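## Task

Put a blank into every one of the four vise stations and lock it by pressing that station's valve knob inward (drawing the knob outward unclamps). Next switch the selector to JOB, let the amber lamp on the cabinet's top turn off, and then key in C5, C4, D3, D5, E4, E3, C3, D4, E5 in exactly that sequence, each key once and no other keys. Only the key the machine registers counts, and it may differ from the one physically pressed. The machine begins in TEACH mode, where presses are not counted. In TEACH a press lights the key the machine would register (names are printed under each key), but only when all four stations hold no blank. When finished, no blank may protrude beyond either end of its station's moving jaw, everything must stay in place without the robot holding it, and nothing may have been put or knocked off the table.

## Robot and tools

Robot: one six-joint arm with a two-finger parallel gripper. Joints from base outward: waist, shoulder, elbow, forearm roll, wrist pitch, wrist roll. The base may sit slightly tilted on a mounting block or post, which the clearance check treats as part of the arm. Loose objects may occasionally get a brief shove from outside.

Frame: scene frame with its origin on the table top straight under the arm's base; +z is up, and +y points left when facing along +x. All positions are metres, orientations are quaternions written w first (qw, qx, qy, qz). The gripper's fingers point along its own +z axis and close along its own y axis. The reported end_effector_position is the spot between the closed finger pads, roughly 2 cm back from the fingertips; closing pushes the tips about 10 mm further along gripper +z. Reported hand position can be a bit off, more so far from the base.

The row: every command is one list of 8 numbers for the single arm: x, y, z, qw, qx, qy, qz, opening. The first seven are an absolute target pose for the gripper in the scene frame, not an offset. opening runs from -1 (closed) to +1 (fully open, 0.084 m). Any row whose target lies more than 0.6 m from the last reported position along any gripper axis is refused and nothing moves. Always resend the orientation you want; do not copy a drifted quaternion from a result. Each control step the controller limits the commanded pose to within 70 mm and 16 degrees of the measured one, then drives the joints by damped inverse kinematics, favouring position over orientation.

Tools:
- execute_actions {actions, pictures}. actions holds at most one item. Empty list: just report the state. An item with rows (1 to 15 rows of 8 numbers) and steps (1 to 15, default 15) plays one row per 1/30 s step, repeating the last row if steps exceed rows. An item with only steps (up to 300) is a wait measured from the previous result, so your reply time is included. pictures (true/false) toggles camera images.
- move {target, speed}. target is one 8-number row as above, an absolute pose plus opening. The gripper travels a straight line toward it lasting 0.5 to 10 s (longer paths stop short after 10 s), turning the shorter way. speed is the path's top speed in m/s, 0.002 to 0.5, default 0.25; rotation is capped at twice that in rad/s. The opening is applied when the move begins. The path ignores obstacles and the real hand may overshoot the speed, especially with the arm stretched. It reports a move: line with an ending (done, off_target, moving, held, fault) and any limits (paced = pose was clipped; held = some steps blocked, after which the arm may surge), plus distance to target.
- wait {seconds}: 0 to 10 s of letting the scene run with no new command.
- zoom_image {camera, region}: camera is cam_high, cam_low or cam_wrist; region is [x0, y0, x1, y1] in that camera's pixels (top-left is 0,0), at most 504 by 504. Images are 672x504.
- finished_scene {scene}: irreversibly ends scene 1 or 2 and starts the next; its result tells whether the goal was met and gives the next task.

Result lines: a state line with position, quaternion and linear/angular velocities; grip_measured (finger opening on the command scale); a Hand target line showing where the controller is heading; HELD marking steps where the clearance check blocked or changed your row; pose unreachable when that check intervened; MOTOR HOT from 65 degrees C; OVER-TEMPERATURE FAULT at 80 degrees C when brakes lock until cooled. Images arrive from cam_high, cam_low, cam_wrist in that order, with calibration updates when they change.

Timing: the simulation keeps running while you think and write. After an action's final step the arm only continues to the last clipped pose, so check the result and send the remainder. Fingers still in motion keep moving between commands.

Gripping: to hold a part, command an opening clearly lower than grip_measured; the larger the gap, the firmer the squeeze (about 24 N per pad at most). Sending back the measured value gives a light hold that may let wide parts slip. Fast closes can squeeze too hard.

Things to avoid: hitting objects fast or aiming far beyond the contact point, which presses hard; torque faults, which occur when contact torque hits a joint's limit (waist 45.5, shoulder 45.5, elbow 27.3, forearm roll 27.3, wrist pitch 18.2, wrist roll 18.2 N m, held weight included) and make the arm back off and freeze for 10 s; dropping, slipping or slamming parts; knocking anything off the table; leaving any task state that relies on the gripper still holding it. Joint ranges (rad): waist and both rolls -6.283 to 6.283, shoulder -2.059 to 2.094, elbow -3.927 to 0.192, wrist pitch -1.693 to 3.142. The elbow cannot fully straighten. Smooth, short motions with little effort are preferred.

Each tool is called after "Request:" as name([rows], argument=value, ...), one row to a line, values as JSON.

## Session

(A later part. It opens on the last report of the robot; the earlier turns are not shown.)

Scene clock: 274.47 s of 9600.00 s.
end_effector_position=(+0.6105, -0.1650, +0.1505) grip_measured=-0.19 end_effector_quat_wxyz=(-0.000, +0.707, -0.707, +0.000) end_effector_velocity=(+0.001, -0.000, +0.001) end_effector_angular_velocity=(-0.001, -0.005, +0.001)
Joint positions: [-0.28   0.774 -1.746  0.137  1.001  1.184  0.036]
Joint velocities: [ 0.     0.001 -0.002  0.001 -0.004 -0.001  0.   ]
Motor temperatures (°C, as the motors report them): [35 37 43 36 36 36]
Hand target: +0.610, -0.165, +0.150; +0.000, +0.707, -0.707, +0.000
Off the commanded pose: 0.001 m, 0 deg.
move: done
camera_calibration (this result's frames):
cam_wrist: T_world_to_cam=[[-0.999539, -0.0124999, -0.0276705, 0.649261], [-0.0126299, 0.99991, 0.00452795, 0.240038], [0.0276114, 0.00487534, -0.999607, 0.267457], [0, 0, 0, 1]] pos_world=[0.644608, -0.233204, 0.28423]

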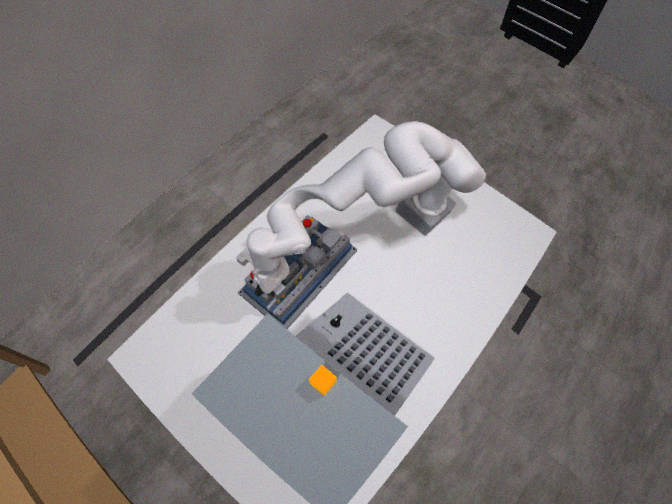

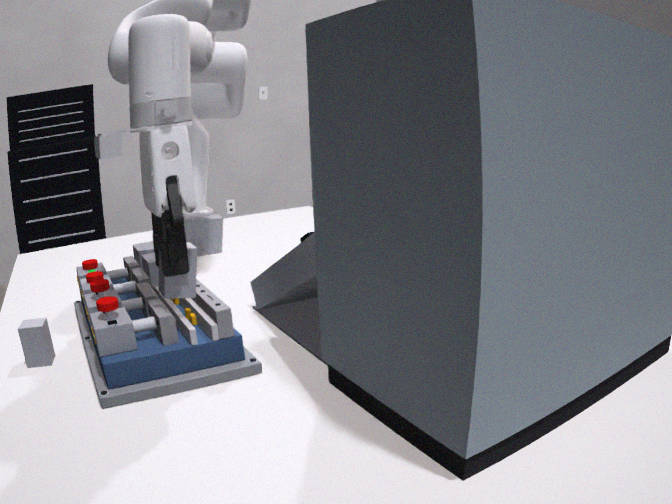

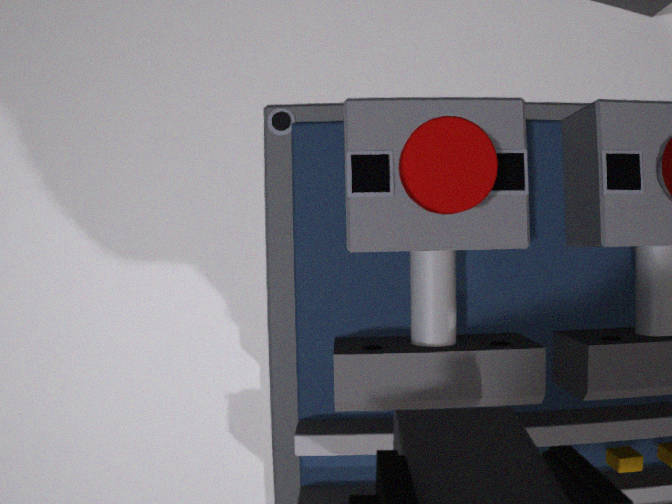

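Request:
move(target=[0.6105,-0.162,0.14,0,0.707,-0.707,0,-0.6], speed=0.015)

Request:
move(target=[0.6105,-0.162,0.13,0,0.707,-0.707,0,-0.6], speed=0.01)

Request:
zoom_image(camera="cam_low", region=[100, 180, 280, 360])

Scene clock: 277.90 s of 9600.00 s.
end_effector_position=(+0.6105, -0.1621, +0.1401) grip_measured=-0.19 end_effector_quat_wxyz=(+0.000, +0.707, -0.707, -0.000) end_effector_velocity=(+0.002, -0.000, +0.001) end_effector_angular_velocity=(-0.002, -0.005, -0.001)
Joint positions: [-0.273  0.786 -1.735  0.139  0.978  1.187  0.036]
Joint velocities: [ 0.001 -0.    -0.001  0.    -0.005  0.001 -0.   ]
Motor temperatures (°C, as the motors report them): [35 37 43 36 36 36]
Hand target: +0.610, -0.162, +0.140; +0.000, +0.707, -0.707, +0.000
Off the commanded pose: 0.000 m, 0 deg.
move: done
camera_calibration (this result's frames):
cam_wrist: T_world_to_cam=[[-0.999552, -0.0125668, -0.0271476, 0.648884], [-0.0127018, 0.999908, 0.00480782, 0.23712], [0.0270847, 0.00515049, -0.99962, 0.257438], [0, 0, 0, 1]] pos_world=[0.644633, -0.23027, 0.273816]

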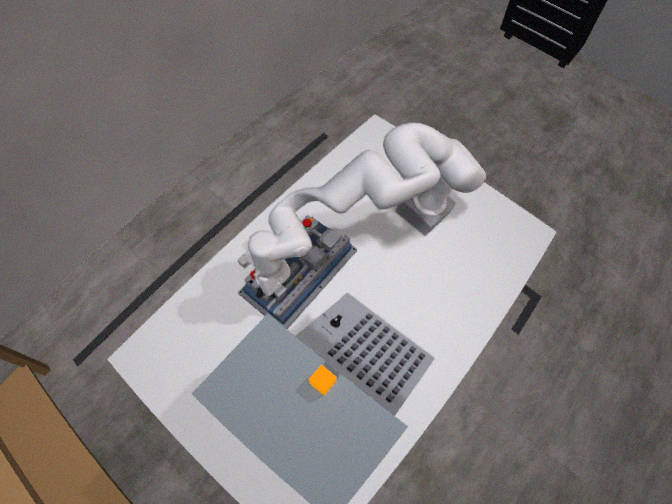

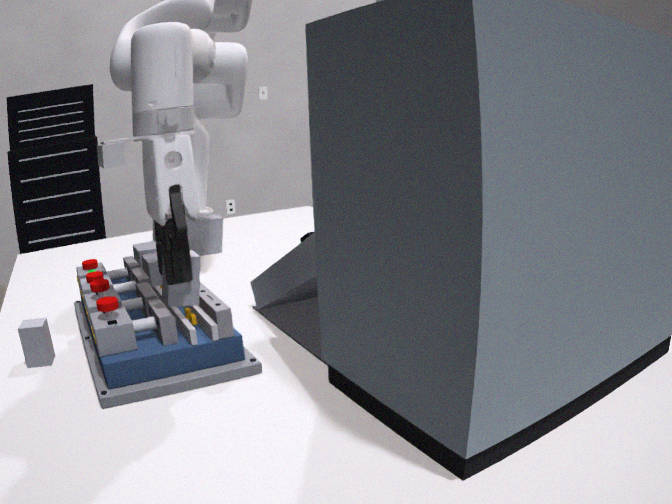

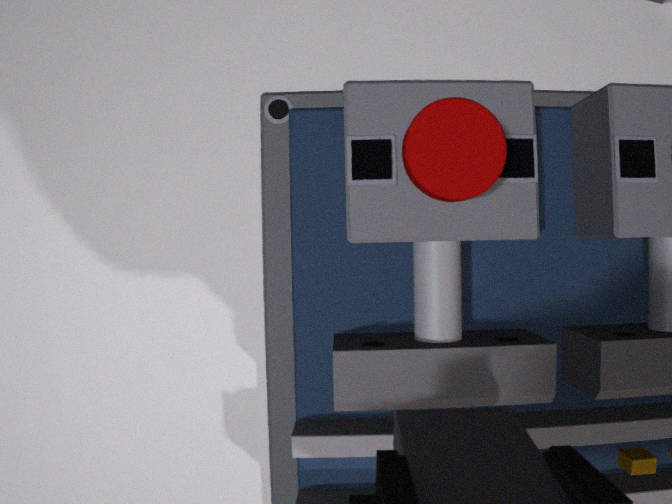

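Scene clock: 279.13 s of 9600.00 s.
end_effector_position=(+0.6117, -0.1613, +0.1321) grip_measured=-0.19 end_effector_quat_wxyz=(-0.001, +0.708, -0.707, +0.001) end_effector_velocity=(-0.000, -0.000, -0.002) end_effector_angular_velocity=(+0.000, +0.001, -0.000)
Joint positions: [-0.27   0.799 -1.732  0.142  0.959  1.186  0.036]
Joint velocities: [ 0.     0.002  0.001  0.    -0.002 -0.     0.   ]
Motor temperatures (°C, as the motors report them): [35 37 43 36 36 36]
Hand target: +0.610, -0.162, +0.130; +0.000, +0.707, -0.707, +0.000
Off the commanded pose: 0.003 m, 0 deg.
move: done
camera_calibration (this result's frames):
cam_wrist: T_world_to_cam=[[-0.99944, -0.0137779, -0.0304773, 0.650088], [-0.0139139, 0.999894, 0.00425206, 0.237281], [0.0304155, 0.00467374, -0.999526, 0.247234], [0, 0, 0, 1]] pos_world=[0.645506, -0.229455, 0.265921]

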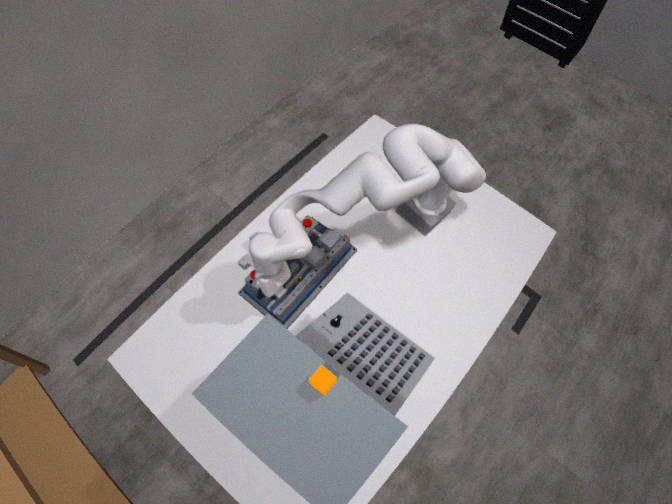

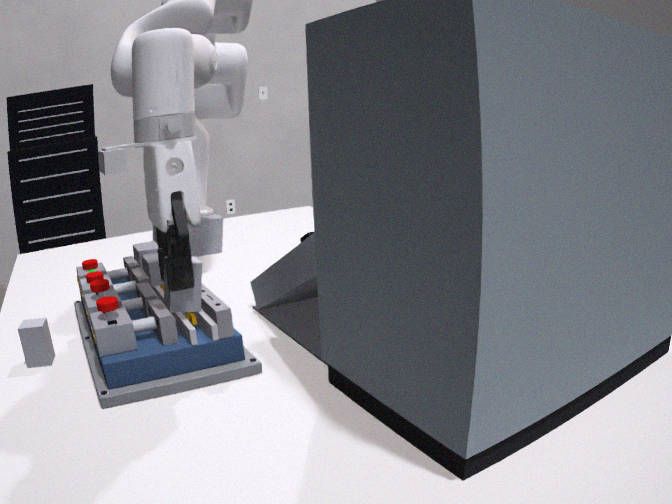

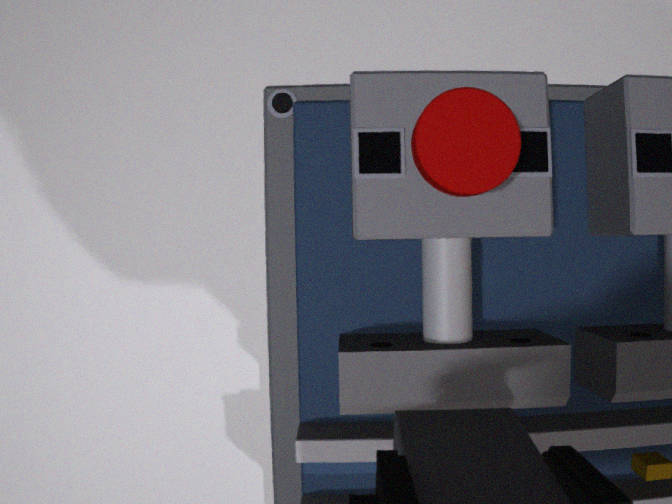

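Region (100, 180, 280, 360) of cam_low's 672x504 image, scaled by 2.800, with more detail than that image has.

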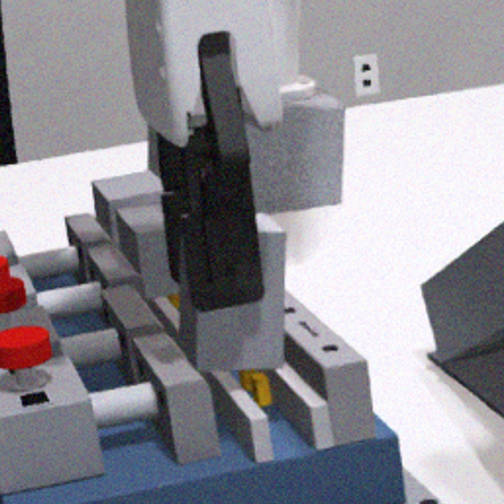

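Request:
move(target=[0.6105,-0.1625,0.133,0,0.707,-0.707,0,-0.1], speed=0.01)

Request:
zoom_image(camera="cam_low", region=[100, 180, 280, 360])

Scene clock: 281.43 s of 9600.00 s.
end_effector_position=(+0.6102, -0.1626, +0.1325) grip_measured=-0.11 end_effector_quat_wxyz=(+0.000, +0.707, -0.707, -0.000) end_effector_velocity=(+0.003, +0.000, +0.005) end_effector_angular_velocity=(-0.002, -0.008, +0.002)
Joint positions: [-0.272  0.798 -1.732  0.14   0.965  1.185  0.039]
Joint velocities: [ 0.001 -0.005 -0.004  0.     0.001 -0.    -0.   ]
Motor temperatures (°C, as the motors report them): [35 37 43 36 37 36]
Hand target: +0.611, -0.162, +0.133; -0.000, +0.707, -0.707, +0.000
Off the commanded pose: 0.001 m, 0 deg.
move: done
camera_calibration (this result's frames):
cam_wrist: T_world_to_cam=[[-0.999572, -0.0123543, -0.0265125, 0.648412], [-0.0124916, 0.999909, 0.00502161, 0.237514], [0.0264481, 0.00535065, -0.999636, 0.250222], [0, 0, 0, 1]] pos_world=[0.644484, -0.230821, 0.266129]

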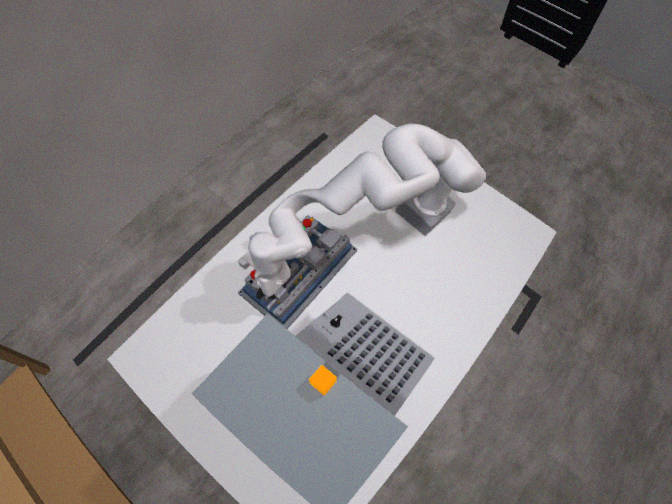

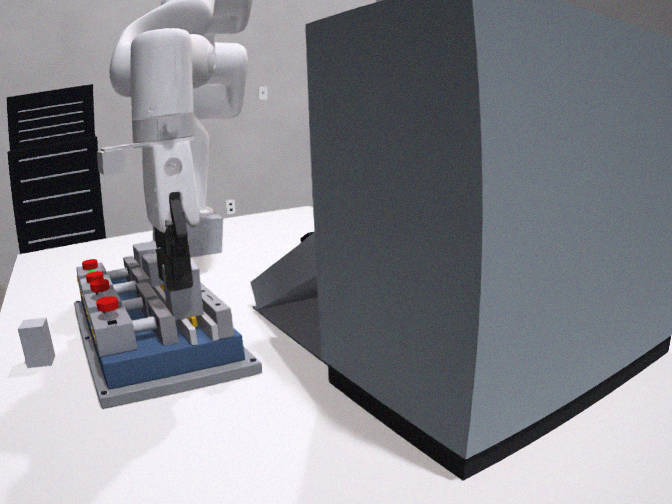

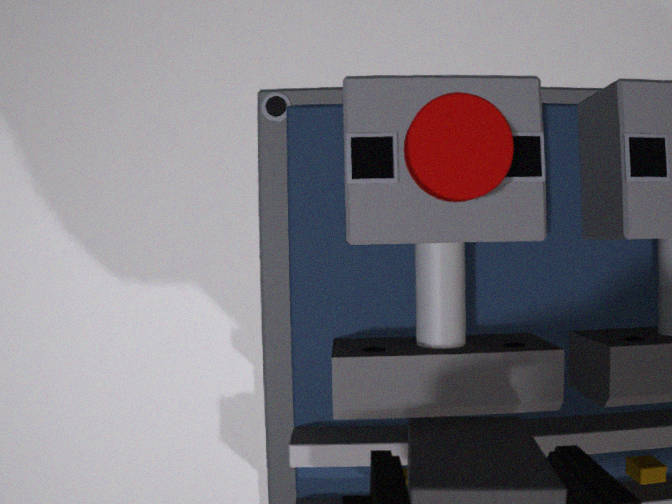

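Region (100, 180, 280, 360) of cam_low's 672x504 image, scaled by 2.800, with more detail than that image has.

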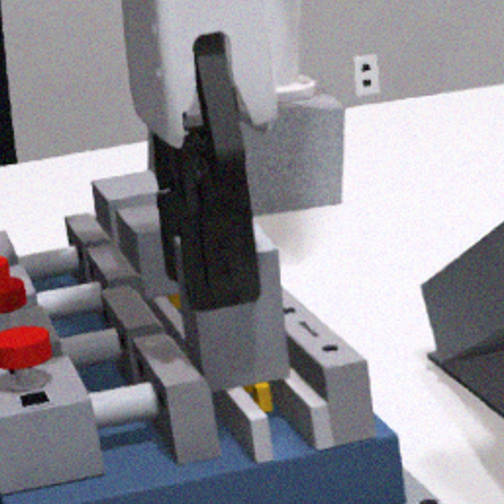

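Request:
move(target=[0.6105,-0.1625,0.135,0,0.707,-0.707,0,0.15], speed=0.01)

Request:
move(target=[0.6105,-0.1625,0.2,0,0.707,-0.707,0,0.15], speed=0.08)

Request:
move(target=[0.612,-0.263,0.175,0,0.707,-0.707,0,-1], speed=0.15)

Request:
move(target=[0.612,-0.263,0.128,0,0.707,-0.707,0,-1], speed=0.08)

Request:
move(target=[0.612,-0.263,0.115,0,0.707,-0.707,0,-1], speed=0.015)

Request:
move(target=[0.612,-0.263,0.21,0,0.707,-0.707,0,-1], speed=0.15)

Request:
zoom_image(camera="cam_low", region=[60, 200, 280, 380])

Scene clock: 284.67 s of 9600.00 s.
end_effector_position=(+0.6105, -0.1625, +0.1350) grip_measured=+0.14 end_effector_quat_wxyz=(-0.000, +0.707, -0.707, +0.000) end_effector_velocity=(-0.001, +0.000, -0.000) end_effector_angular_velocity=(+0.001, +0.003, -0.000)
Joint positions: [-0.273  0.794 -1.734  0.14   0.968  1.185  0.05 ]
Joint velocities: [-0.    -0.     0.    -0.     0.003  0.001  0.   ]
Motor temperatures (°C, as the motors report them): [35 37 43 36 37 36]
Hand target: +0.611, -0.163, +0.135; -0.000, +0.707, -0.707, -0.000
Off the commanded pose: 0.000 m, 0 deg.
move: done
camera_calibration (this result's frames):
cam_wrist: T_world_to_cam=[[-0.999546, -0.0126161, -0.0273464, 0.648833], [-0.0127517, 0.999907, 0.00479244, 0.237631], [0.0272834, 0.00513898, -0.999615, 0.25214], [0, 0, 0, 1]] pos_world=[0.64469, -0.230719, 0.268648]

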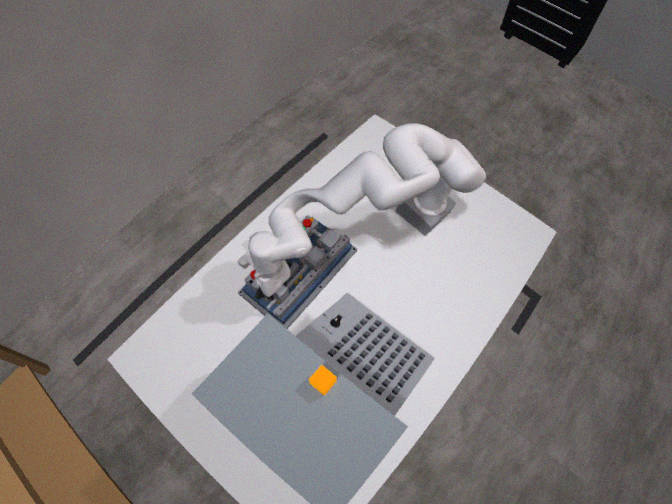

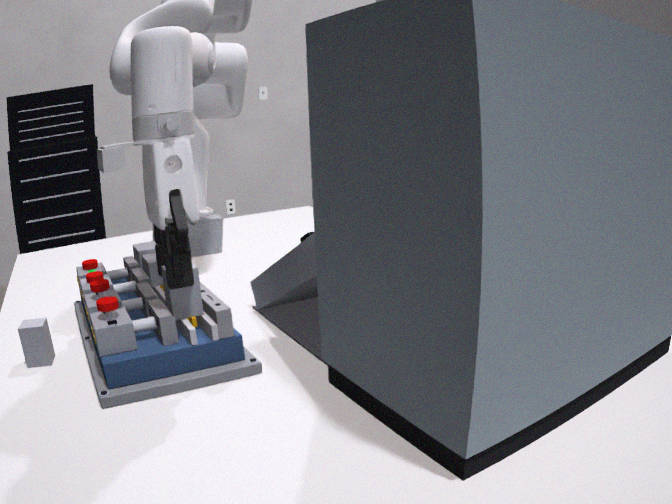

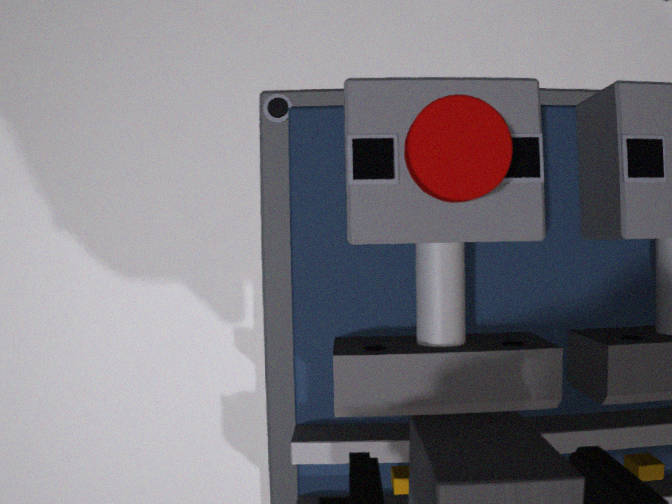

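Scene clock: 285.87 s of 9600.00 s.
end_effector_position=(+0.6104, -0.1625, +0.1991) grip_measured=+0.14 end_effector_quat_wxyz=(+0.000, +0.707, -0.707, -0.001) end_effector_velocity=(-0.000, +0.000, +0.003) end_effector_angular_velocity=(+0.000, +0.001, -0.000)
Joint positions: [-0.287  0.712 -1.786  0.129  1.104  1.193  0.05 ]
Joint velocities: [-0.001 -0.002 -0.005 -0.     0.008  0.001 -0.   ]
Motor temperatures (°C, as the motors report them): [35 37 43 36 37 36]
Hand target: +0.611, -0.163, +0.200; -0.000, +0.707, -0.707, -0.000
Off the commanded pose: 0.001 m, 0 deg.
move: done
camera_calibration (this result's frames):
cam_wrist: T_world_to_cam=[[-0.999574, -0.0126705, -0.0263034, 0.650256], [-0.0128148, 0.999904, 0.00532343, 0.237206], [0.0262334, 0.00565823, -0.99964, 0.316936], [0, 0, 0, 1]] pos_world=[0.644704, -0.230738, 0.332663]

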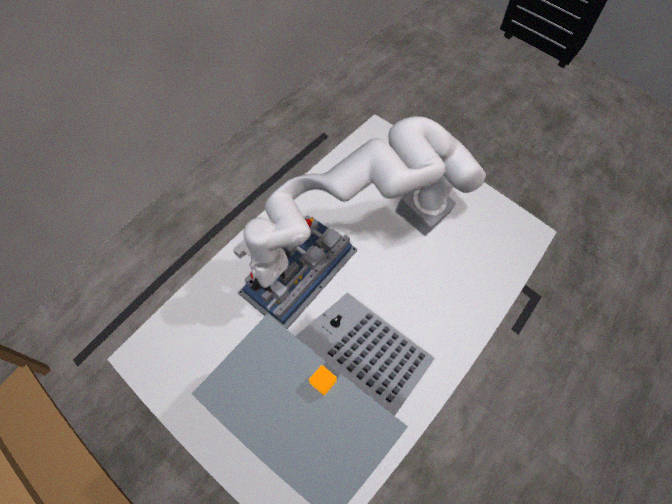

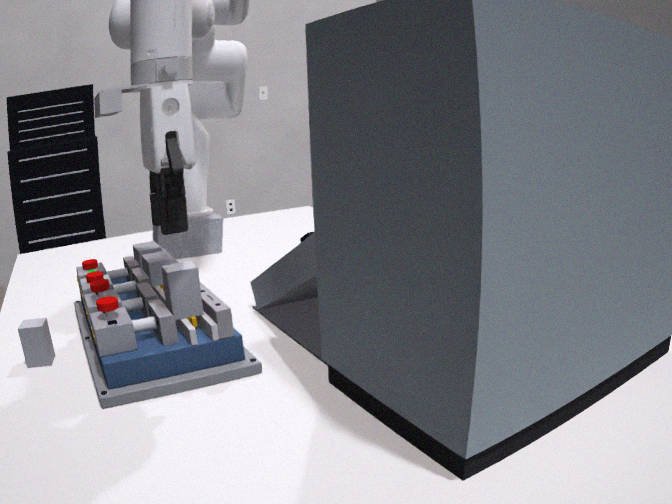

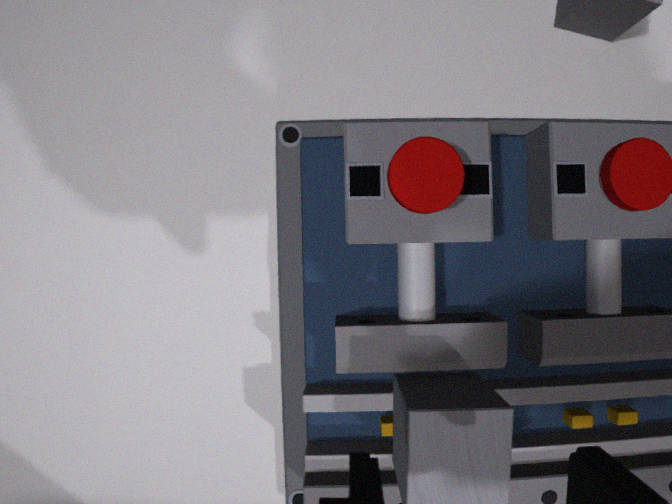

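Scene clock: 287.07 s of 9600.00 s.
end_effector_position=(+0.6120, -0.2624, +0.1753) grip_measured=-1.00 end_effector_quat_wxyz=(-0.000, +0.707, -0.707, +0.000) end_effector_velocity=(-0.001, -0.003, -0.003) end_effector_angular_velocity=(+0.004, +0.007, -0.002)
Joint positions: [-0.423  0.929 -2.057  0.12   1.172  1.067  0.   ]
Joint velocities: [-0.005  0.016 -0.02  -0.001  0.013 -0.002  0.   ]
Motor temperatures (°C, as the motors report them): [35 37 43 36 37 36]
Hand target: +0.612, -0.263, +0.175; -0.000, +0.707, -0.707, +0.000
Off the commanded pose: 0.001 m, 0 deg.
move: done
camera_calibration (this result's frames):
cam_wrist: T_world_to_cam=[[-0.999513, -0.0131125, -0.0283057, 0.650136], [-0.0132501, 0.999901, 0.00467894, 0.337703], [0.0282415, 0.00505172, -0.999588, 0.292321], [0, 0, 0, 1]] pos_world=[0.646038, -0.330622, 0.309023]

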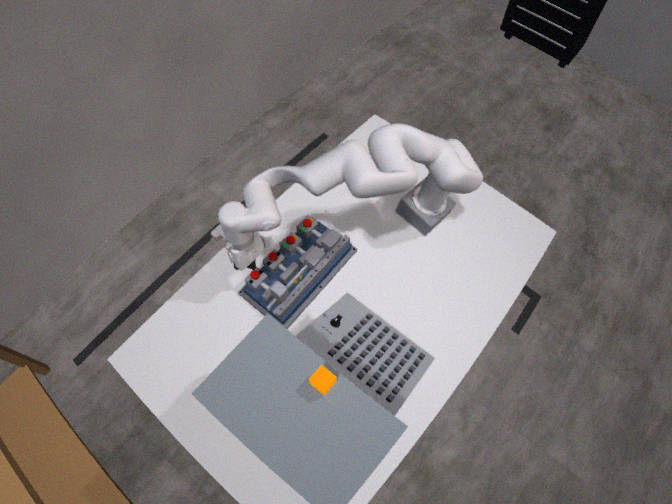

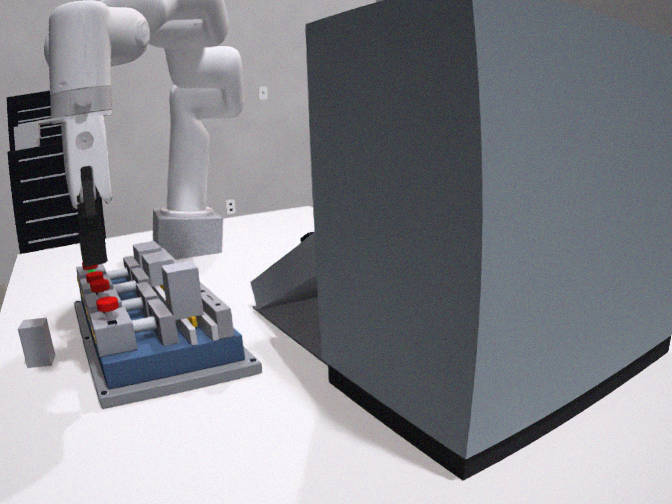

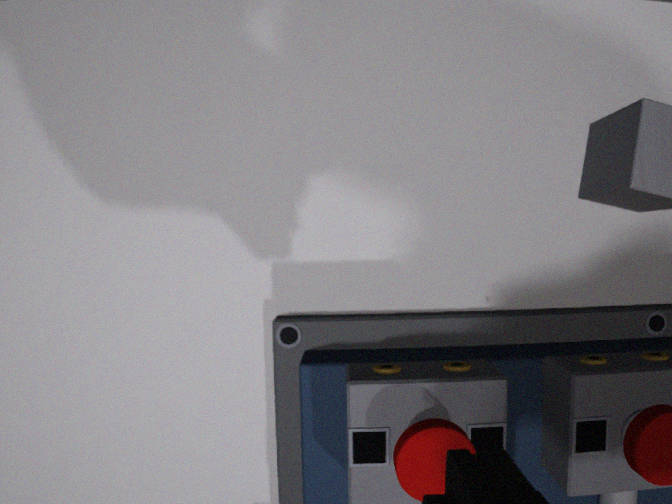

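Scene clock: 288.03 s of 9600.00 s.
end_effector_position=(+0.6123, -0.2631, +0.1292) grip_measured=-1.00 end_effector_quat_wxyz=(-0.000, +0.707, -0.707, +0.001) end_effector_velocity=(+0.001, -0.001, -0.001) end_effector_angular_velocity=(-0.002, -0.004, +0.000)
Joint positions: [-0.414  0.987 -2.024  0.125  1.08   1.063  0.   ]
Joint velocities: [ 0.     0.004 -0.003  0.    -0.005 -0.     0.   ]
Motor temperatures (°C, as the motors report them): [35 37 43 36 37 36]
Hand target: +0.612, -0.263, +0.128; +0.000, +0.707, -0.707, +0.000
Off the commanded pose: 0.001 m, 0 deg.
move: done
camera_calibration (this result's frames):
cam_wrist: T_world_to_cam=[[-0.999511, -0.0126013, -0.0286076, 0.649291], [-0.0127215, 0.999911, 0.00402377, 0.338365], [0.0285543, 0.00438574, -0.999583, 0.245862], [0, 0, 0, 1]] pos_world=[0.646258, -0.331231, 0.262972]

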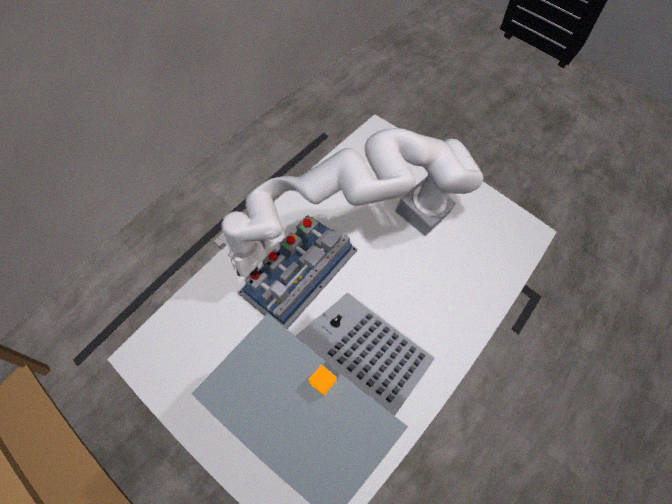

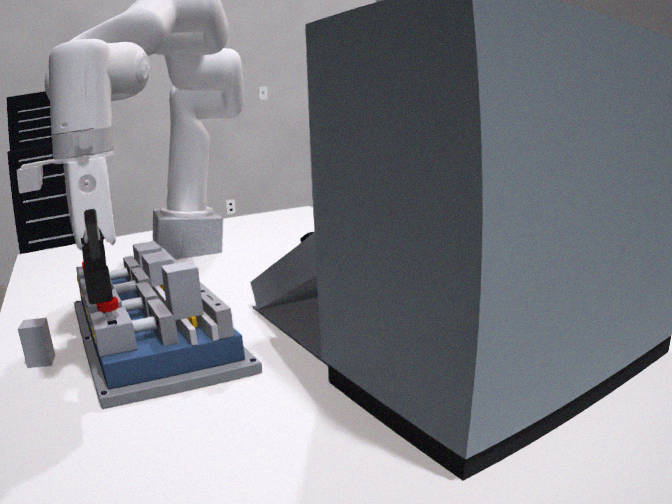

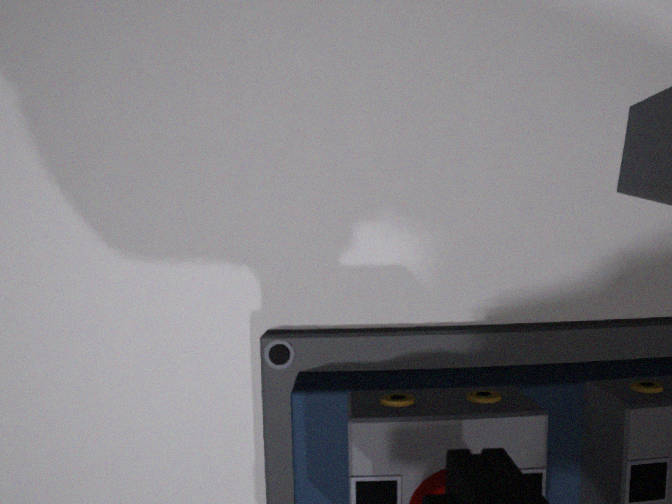

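Scene clock: 289.20 s of 9600.00 s.
end_effector_position=(+0.6130, -0.2634, +0.1181) grip_measured=-1.00 end_effector_quat_wxyz=(-0.001, +0.707, -0.707, +0.002) end_effector_velocity=(+0.002, -0.001, -0.002) end_effector_angular_velocity=(-0.003, -0.006, -0.000)
Joint positions: [-0.412  1.004 -2.022  0.127  1.058  1.062  0.   ]
Joint velocities: [ 0.001  0.005 -0.002  0.001 -0.01   0.     0.   ]
Motor temperatures (°C, as the motors report them): [35 37 43 36 37 36]
Hand target: +0.612, -0.263, +0.115; +0.000, +0.707, -0.707, +0.000
Off the commanded pose: 0.003 m, 0 deg.
move: done
camera_calibration (this result's frames):
cam_wrist: T_world_to_cam=[[-0.999445, -0.0128776, -0.0307344, 0.649835], [-0.0129778, 0.999911, 0.00306274, 0.338979], [0.0306922, 0.0034599, -0.999523, 0.23315], [0, 0, 0, 1]] pos_world=[0.646717, -0.331387, 0.251973]

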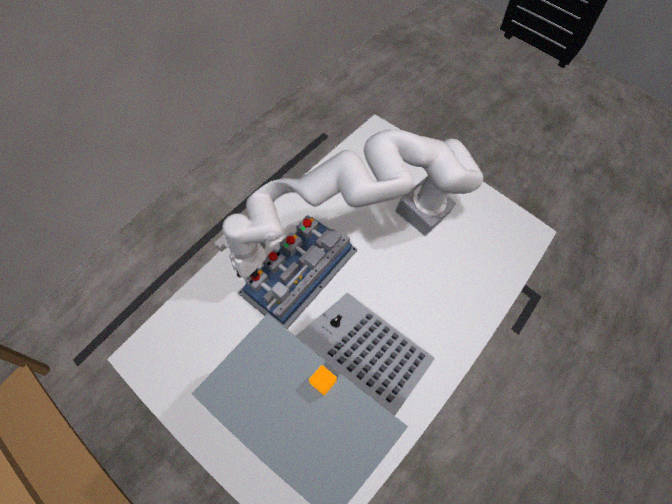

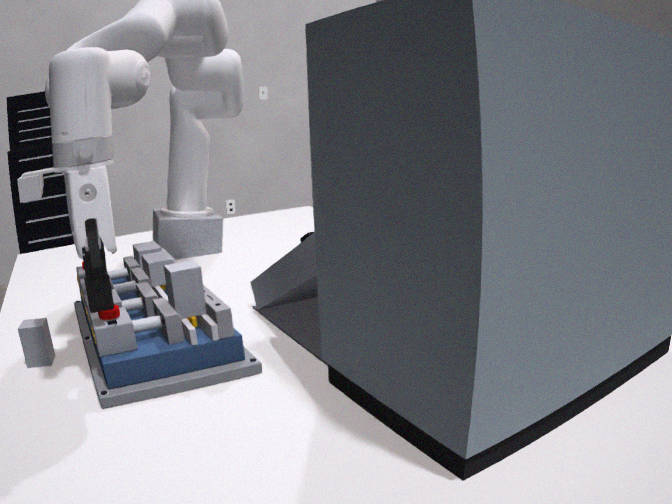

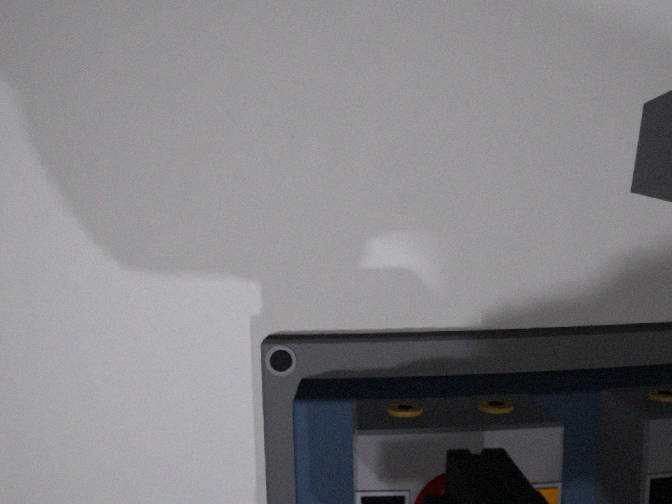

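Scene clock: 290.27 s of 9600.00 s.
end_effector_position=(+0.6118, -0.2629, +0.2084) grip_measured=-1.00 end_effector_quat_wxyz=(+0.000, +0.707, -0.707, -0.001) end_effector_velocity=(+0.002, -0.001, +0.009) end_effector_angular_velocity=(-0.004, -0.007, +0.000)
Joint positions: [-0.43   0.907 -2.115  0.116  1.254  1.07   0.   ]
Joint velocities: [-0.001 -0.005 -0.015 -0.     0.012  0.001  0.   ]
Motor temperatures (°C, as the motors report them): [35 37 43 36 37 36]
Hand target: +0.612, -0.263, +0.210; -0.000, +0.707, -0.707, -0.000
Off the commanded pose: 0.002 m, 0 deg.
move: done
camera_calibration (this result's frames):
cam_wrist: T_world_to_cam=[[-0.999591, -0.0126824, -0.0256288, 0.650513], [-0.0128367, 0.9999, 0.00586413, 0.337528], [0.0255519, 0.00619072, -0.999654, 0.32739], [0, 0, 0, 1]] pos_world=[0.646214, -0.331271, 0.341969]

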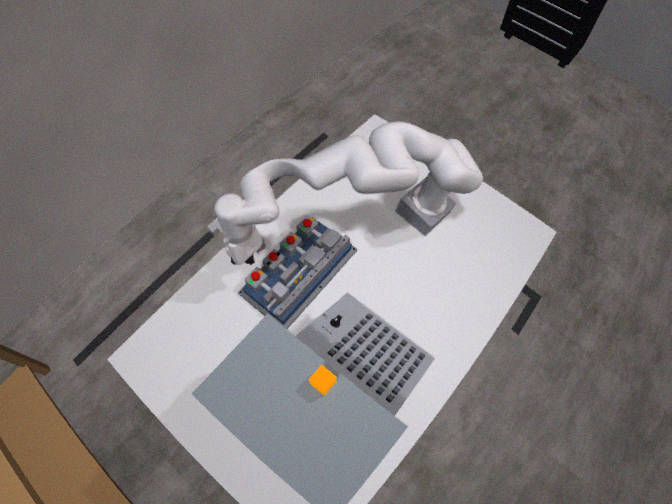

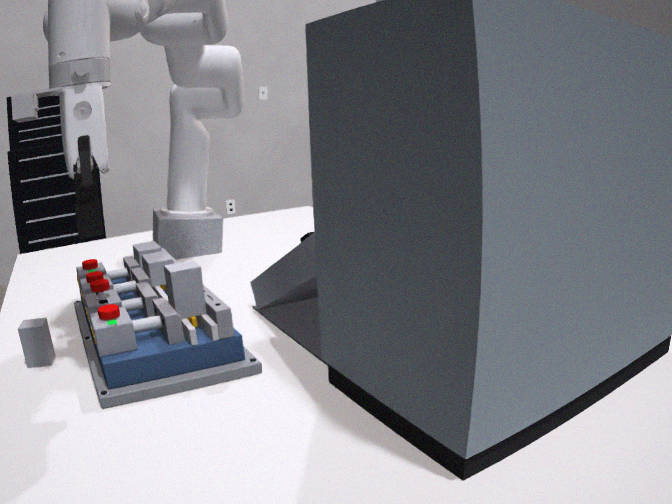

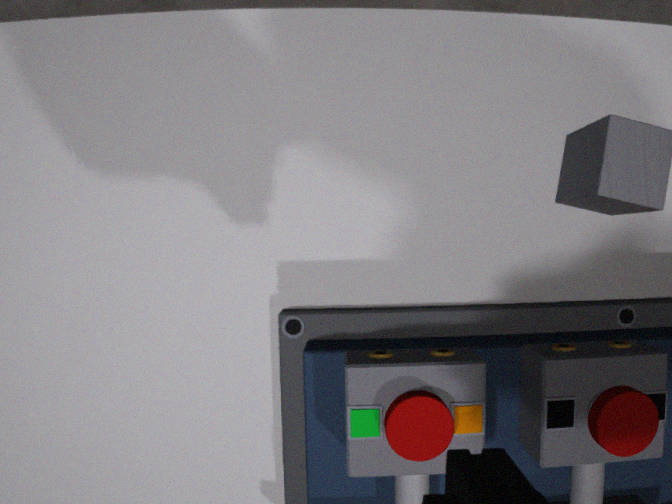

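Region (60, 200, 280, 380) of cam_low's 672x504 image, scaled by 2.291, with more detail than that image has; it fills the top 412 rows of this view, and the rest is white.

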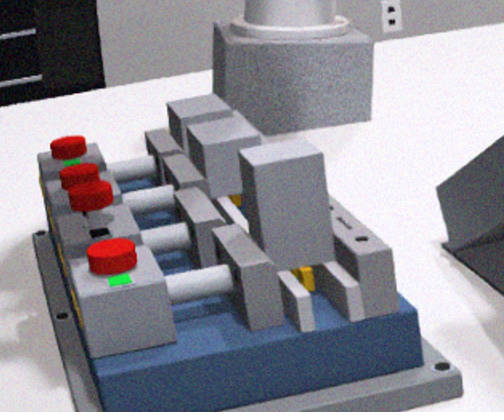

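Request:
move(target=[0.503,-0.374,0.13,0,0.626,-0.78,0,0.25], speed=0.2)

Scene clock: 292.77 s of 9600.00 s.
end_effector_position=(+0.5031, -0.3731, +0.1305) grip_measured=+0.24 end_effector_quat_wxyz=(+0.000, -0.626, +0.780, -0.000) end_effector_velocity=(-0.004, -0.002, -0.005) end_effector_angular_velocity=(+0.003, +0.004, -0.006)
Joint positions: [-0.642  0.862 -1.766  0.12   0.972  1.044  0.054]
Joint velocities: [-0.005  0.005  0.005  0.    -0.005 -0.001 -0.   ]
Motor temperatures (°C, as the motors report them): [35 37 43 36 37 36]
Hand target: +0.503, -0.373, +0.130; +0.000, -0.626, +0.780, -0.000
Off the commanded pose: 0.001 m, 0 deg.
move: done
camera_calibration (this result's frames):
cam_wrist: T_world_to_cam=[[-0.978668, 0.203513, -0.0281399, 0.608878], [0.203464, 0.979071, 0.00463688, 0.330375], [0.0284947, -0.00118749, -0.999593, 0.248741], [0, 0, 0, 1]] pos_world=[0.521582, -0.44708, 0.264242]

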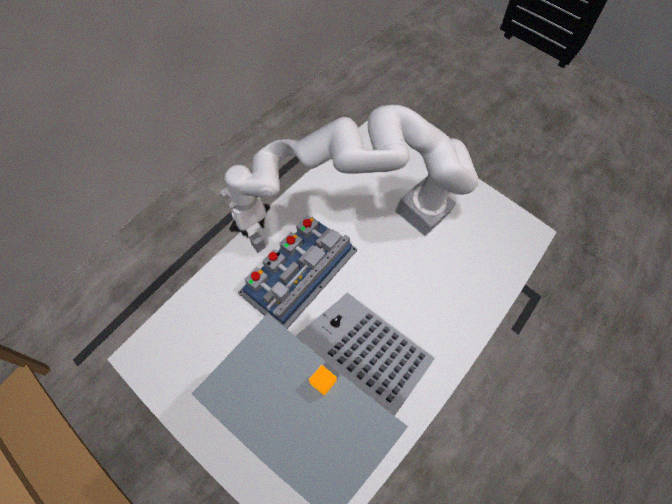

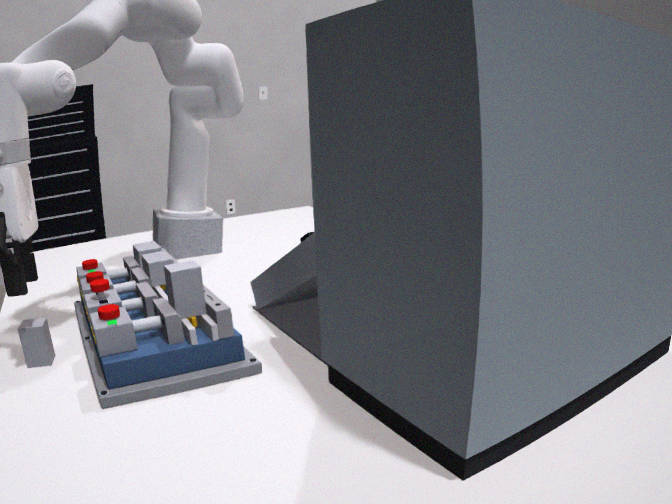

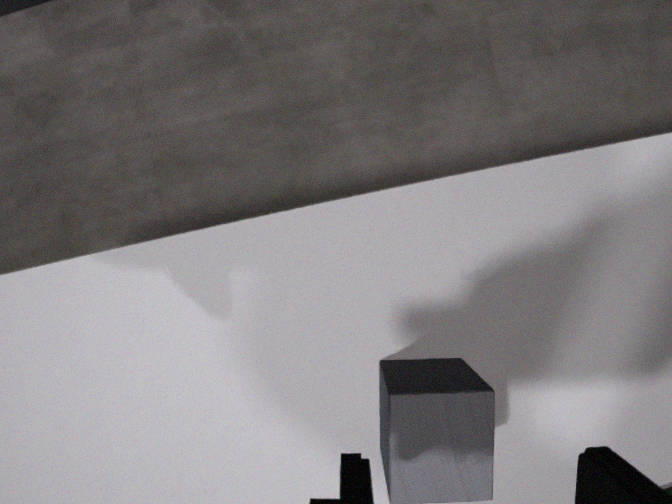

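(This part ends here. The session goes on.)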